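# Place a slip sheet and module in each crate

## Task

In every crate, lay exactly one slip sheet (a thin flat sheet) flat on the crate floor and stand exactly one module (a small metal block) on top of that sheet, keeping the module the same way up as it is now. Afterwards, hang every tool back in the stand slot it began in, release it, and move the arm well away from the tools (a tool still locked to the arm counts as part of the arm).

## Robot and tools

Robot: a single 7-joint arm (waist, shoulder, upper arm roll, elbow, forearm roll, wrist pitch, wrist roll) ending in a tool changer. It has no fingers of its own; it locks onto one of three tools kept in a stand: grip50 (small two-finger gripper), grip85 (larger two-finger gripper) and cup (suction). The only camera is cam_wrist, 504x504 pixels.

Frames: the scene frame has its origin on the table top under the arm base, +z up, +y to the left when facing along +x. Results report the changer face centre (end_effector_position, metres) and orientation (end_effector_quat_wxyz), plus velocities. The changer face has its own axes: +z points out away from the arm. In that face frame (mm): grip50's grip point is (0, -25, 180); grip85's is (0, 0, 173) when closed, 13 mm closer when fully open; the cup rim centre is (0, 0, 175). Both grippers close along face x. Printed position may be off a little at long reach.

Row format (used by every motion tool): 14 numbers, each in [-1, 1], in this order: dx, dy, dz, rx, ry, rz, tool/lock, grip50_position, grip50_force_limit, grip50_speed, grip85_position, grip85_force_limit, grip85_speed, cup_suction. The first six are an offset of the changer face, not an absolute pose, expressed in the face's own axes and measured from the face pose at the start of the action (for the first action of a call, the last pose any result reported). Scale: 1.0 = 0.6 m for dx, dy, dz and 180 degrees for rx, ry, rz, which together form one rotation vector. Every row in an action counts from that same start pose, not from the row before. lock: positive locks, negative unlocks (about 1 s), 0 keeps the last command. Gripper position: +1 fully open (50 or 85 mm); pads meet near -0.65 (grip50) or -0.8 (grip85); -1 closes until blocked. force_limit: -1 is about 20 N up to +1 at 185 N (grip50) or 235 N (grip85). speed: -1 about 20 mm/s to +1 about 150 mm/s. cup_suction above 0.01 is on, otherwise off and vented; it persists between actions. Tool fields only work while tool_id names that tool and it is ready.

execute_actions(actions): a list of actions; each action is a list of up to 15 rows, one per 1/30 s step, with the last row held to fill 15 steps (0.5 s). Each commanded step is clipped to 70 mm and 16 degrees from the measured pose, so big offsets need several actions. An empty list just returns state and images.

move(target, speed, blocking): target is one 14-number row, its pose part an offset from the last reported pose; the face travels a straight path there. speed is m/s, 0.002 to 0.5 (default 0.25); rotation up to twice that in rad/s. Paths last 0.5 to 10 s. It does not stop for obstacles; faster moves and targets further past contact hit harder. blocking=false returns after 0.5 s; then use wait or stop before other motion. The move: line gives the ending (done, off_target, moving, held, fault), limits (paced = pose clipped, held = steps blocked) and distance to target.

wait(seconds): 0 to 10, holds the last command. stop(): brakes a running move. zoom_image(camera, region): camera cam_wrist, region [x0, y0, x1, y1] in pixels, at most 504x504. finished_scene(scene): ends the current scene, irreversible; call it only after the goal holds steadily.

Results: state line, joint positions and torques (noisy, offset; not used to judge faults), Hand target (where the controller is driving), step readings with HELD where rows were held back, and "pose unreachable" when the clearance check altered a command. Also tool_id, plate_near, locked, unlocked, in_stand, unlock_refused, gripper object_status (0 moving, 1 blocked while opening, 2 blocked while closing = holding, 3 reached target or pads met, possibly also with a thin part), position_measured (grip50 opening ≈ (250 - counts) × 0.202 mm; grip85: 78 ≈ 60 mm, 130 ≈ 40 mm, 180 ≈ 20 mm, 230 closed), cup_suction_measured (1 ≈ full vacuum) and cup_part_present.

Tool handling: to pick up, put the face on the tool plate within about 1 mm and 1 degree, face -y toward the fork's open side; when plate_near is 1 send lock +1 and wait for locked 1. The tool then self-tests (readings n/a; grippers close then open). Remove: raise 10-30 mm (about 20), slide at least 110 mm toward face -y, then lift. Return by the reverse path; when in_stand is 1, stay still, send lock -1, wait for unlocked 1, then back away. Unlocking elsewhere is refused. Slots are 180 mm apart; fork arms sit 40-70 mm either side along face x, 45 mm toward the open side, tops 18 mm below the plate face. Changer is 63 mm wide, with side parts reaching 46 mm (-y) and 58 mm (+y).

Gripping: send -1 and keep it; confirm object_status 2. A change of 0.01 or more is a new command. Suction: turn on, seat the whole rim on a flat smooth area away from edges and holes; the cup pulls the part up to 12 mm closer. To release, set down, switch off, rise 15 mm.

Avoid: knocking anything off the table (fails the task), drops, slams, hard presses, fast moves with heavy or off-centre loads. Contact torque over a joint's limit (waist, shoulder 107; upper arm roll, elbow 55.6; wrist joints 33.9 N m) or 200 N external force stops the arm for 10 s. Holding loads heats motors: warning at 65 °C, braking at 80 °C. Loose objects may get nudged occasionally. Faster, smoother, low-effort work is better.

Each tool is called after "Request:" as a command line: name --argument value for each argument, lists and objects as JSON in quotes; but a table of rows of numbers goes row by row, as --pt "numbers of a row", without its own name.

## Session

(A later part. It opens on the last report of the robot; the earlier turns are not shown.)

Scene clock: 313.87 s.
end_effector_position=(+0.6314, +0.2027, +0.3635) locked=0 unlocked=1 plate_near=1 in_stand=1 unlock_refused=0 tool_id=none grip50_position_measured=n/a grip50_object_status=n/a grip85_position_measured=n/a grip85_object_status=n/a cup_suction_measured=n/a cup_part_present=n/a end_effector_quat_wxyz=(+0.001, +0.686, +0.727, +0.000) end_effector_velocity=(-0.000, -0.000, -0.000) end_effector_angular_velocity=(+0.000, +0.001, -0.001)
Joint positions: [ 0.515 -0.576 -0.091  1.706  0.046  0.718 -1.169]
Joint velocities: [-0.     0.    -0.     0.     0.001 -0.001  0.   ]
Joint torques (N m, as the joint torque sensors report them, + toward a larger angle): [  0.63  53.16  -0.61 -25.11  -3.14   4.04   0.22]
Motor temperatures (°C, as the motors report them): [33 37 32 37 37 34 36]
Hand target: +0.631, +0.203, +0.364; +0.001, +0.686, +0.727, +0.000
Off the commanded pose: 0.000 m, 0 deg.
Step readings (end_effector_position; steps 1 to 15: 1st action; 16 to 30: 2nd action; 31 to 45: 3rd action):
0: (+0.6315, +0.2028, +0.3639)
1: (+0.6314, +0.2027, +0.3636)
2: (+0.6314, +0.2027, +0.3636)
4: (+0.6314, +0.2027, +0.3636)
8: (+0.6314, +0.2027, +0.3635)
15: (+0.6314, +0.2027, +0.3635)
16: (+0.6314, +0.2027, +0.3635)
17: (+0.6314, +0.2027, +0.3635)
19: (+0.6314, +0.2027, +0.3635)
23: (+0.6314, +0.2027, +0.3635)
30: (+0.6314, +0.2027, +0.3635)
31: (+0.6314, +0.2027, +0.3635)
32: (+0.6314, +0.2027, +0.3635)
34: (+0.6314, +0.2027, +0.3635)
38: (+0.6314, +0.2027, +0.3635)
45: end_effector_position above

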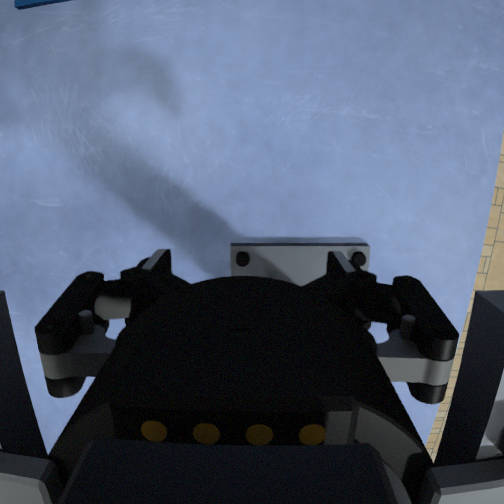

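Request:
move --target '[0,0,-0.07,0,0,0,0,0,0,0,0,0,0,0]' --speed 0.12

Request:
move --target '[-0.2,-0.42,-0.28,0,0,0,0,0,0,0,0,0,0,0]' --speed 0.35

Scene clock: 316.20 s.
end_effector_position=(+0.6312, +0.2027, +0.4052) locked=0 unlocked=1 plate_near=0 in_stand=0 unlock_refused=0 tool_id=none grip50_position_measured=n/a grip50_object_status=n/a grip85_position_measured=n/a grip85_object_status=n/a cup_suction_measured=n/a cup_part_present=n/a end_effector_quat_wxyz=(+0.001, +0.686, +0.727, +0.000) end_effector_velocity=(+0.000, +0.000, +0.002) end_effector_angular_velocity=(+0.001, +0.000, +0.000)
Joint positions: [ 0.516 -0.513 -0.092  1.681  0.038  0.631 -1.164]
Joint velocities: [ 0.     0.002 -0.    -0.002  0.    -0.003 -0.   ]
Joint torques (N m, as the joint torque sensors report them, + toward a larger angle): [  1.51  52.38  -1.   -27.93  -3.83   3.32   1.03]
Motor temperatures (°C, as the motors report them): [33 37 32 37 37 34 36]
Hand target: +0.631, +0.203, +0.406; +0.001, +0.686, +0.727, +0.000
Off the commanded pose: 0.000 m, 0 deg.
move: done

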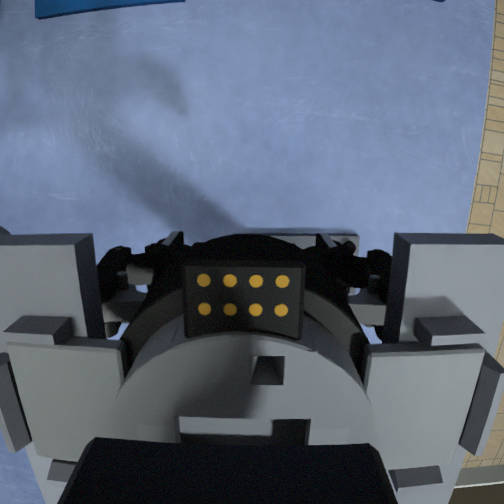

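Scene clock: 317.77 s.
end_effector_position=(+0.3866, +0.0682, +0.5733) locked=0 unlocked=1 plate_near=0 in_stand=0 unlock_refused=0 tool_id=none grip50_position_measured=n/a grip50_object_status=n/a grip85_position_measured=n/a grip85_object_status=n/a cup_suction_measured=n/a cup_part_present=n/a end_effector_quat_wxyz=(+0.001, +0.687, +0.727, +0.000) end_effector_velocity=(-0.001, -0.000, +0.001) end_effector_angular_velocity=(+0.001, -0.000, -0.000)
Joint positions: [ 0.447  0.357 -0.007  2.209 -0.019  0.291 -1.132]
Joint velocities: [ 0.     0.003  0.     0.     0.001 -0.002  0.   ]
Joint torques (N m, as the joint torque sensors report them, + toward a larger angle): [  0.27  17.28   0.99 -29.14  -3.53   3.2    0.01]
Motor temperatures (°C, as the motors report them): [33 37 32 37 37 34 36]
Hand target: +0.386, +0.068, +0.573; +0.001, +0.686, +0.727, -0.000
Off the commanded pose: 0.000 m, 0 deg.
move: done; limits=paced

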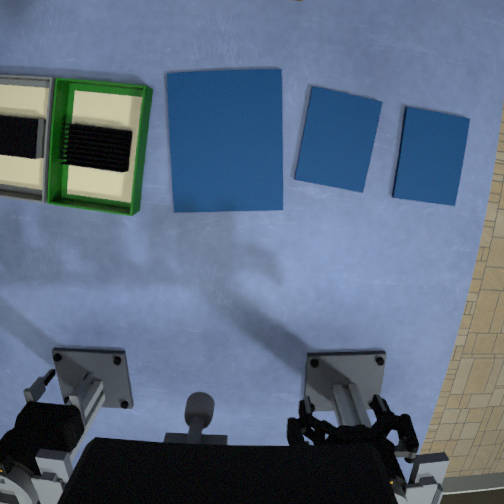

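Request:
finished_scene --scene 1

The scene is finished: the task was done.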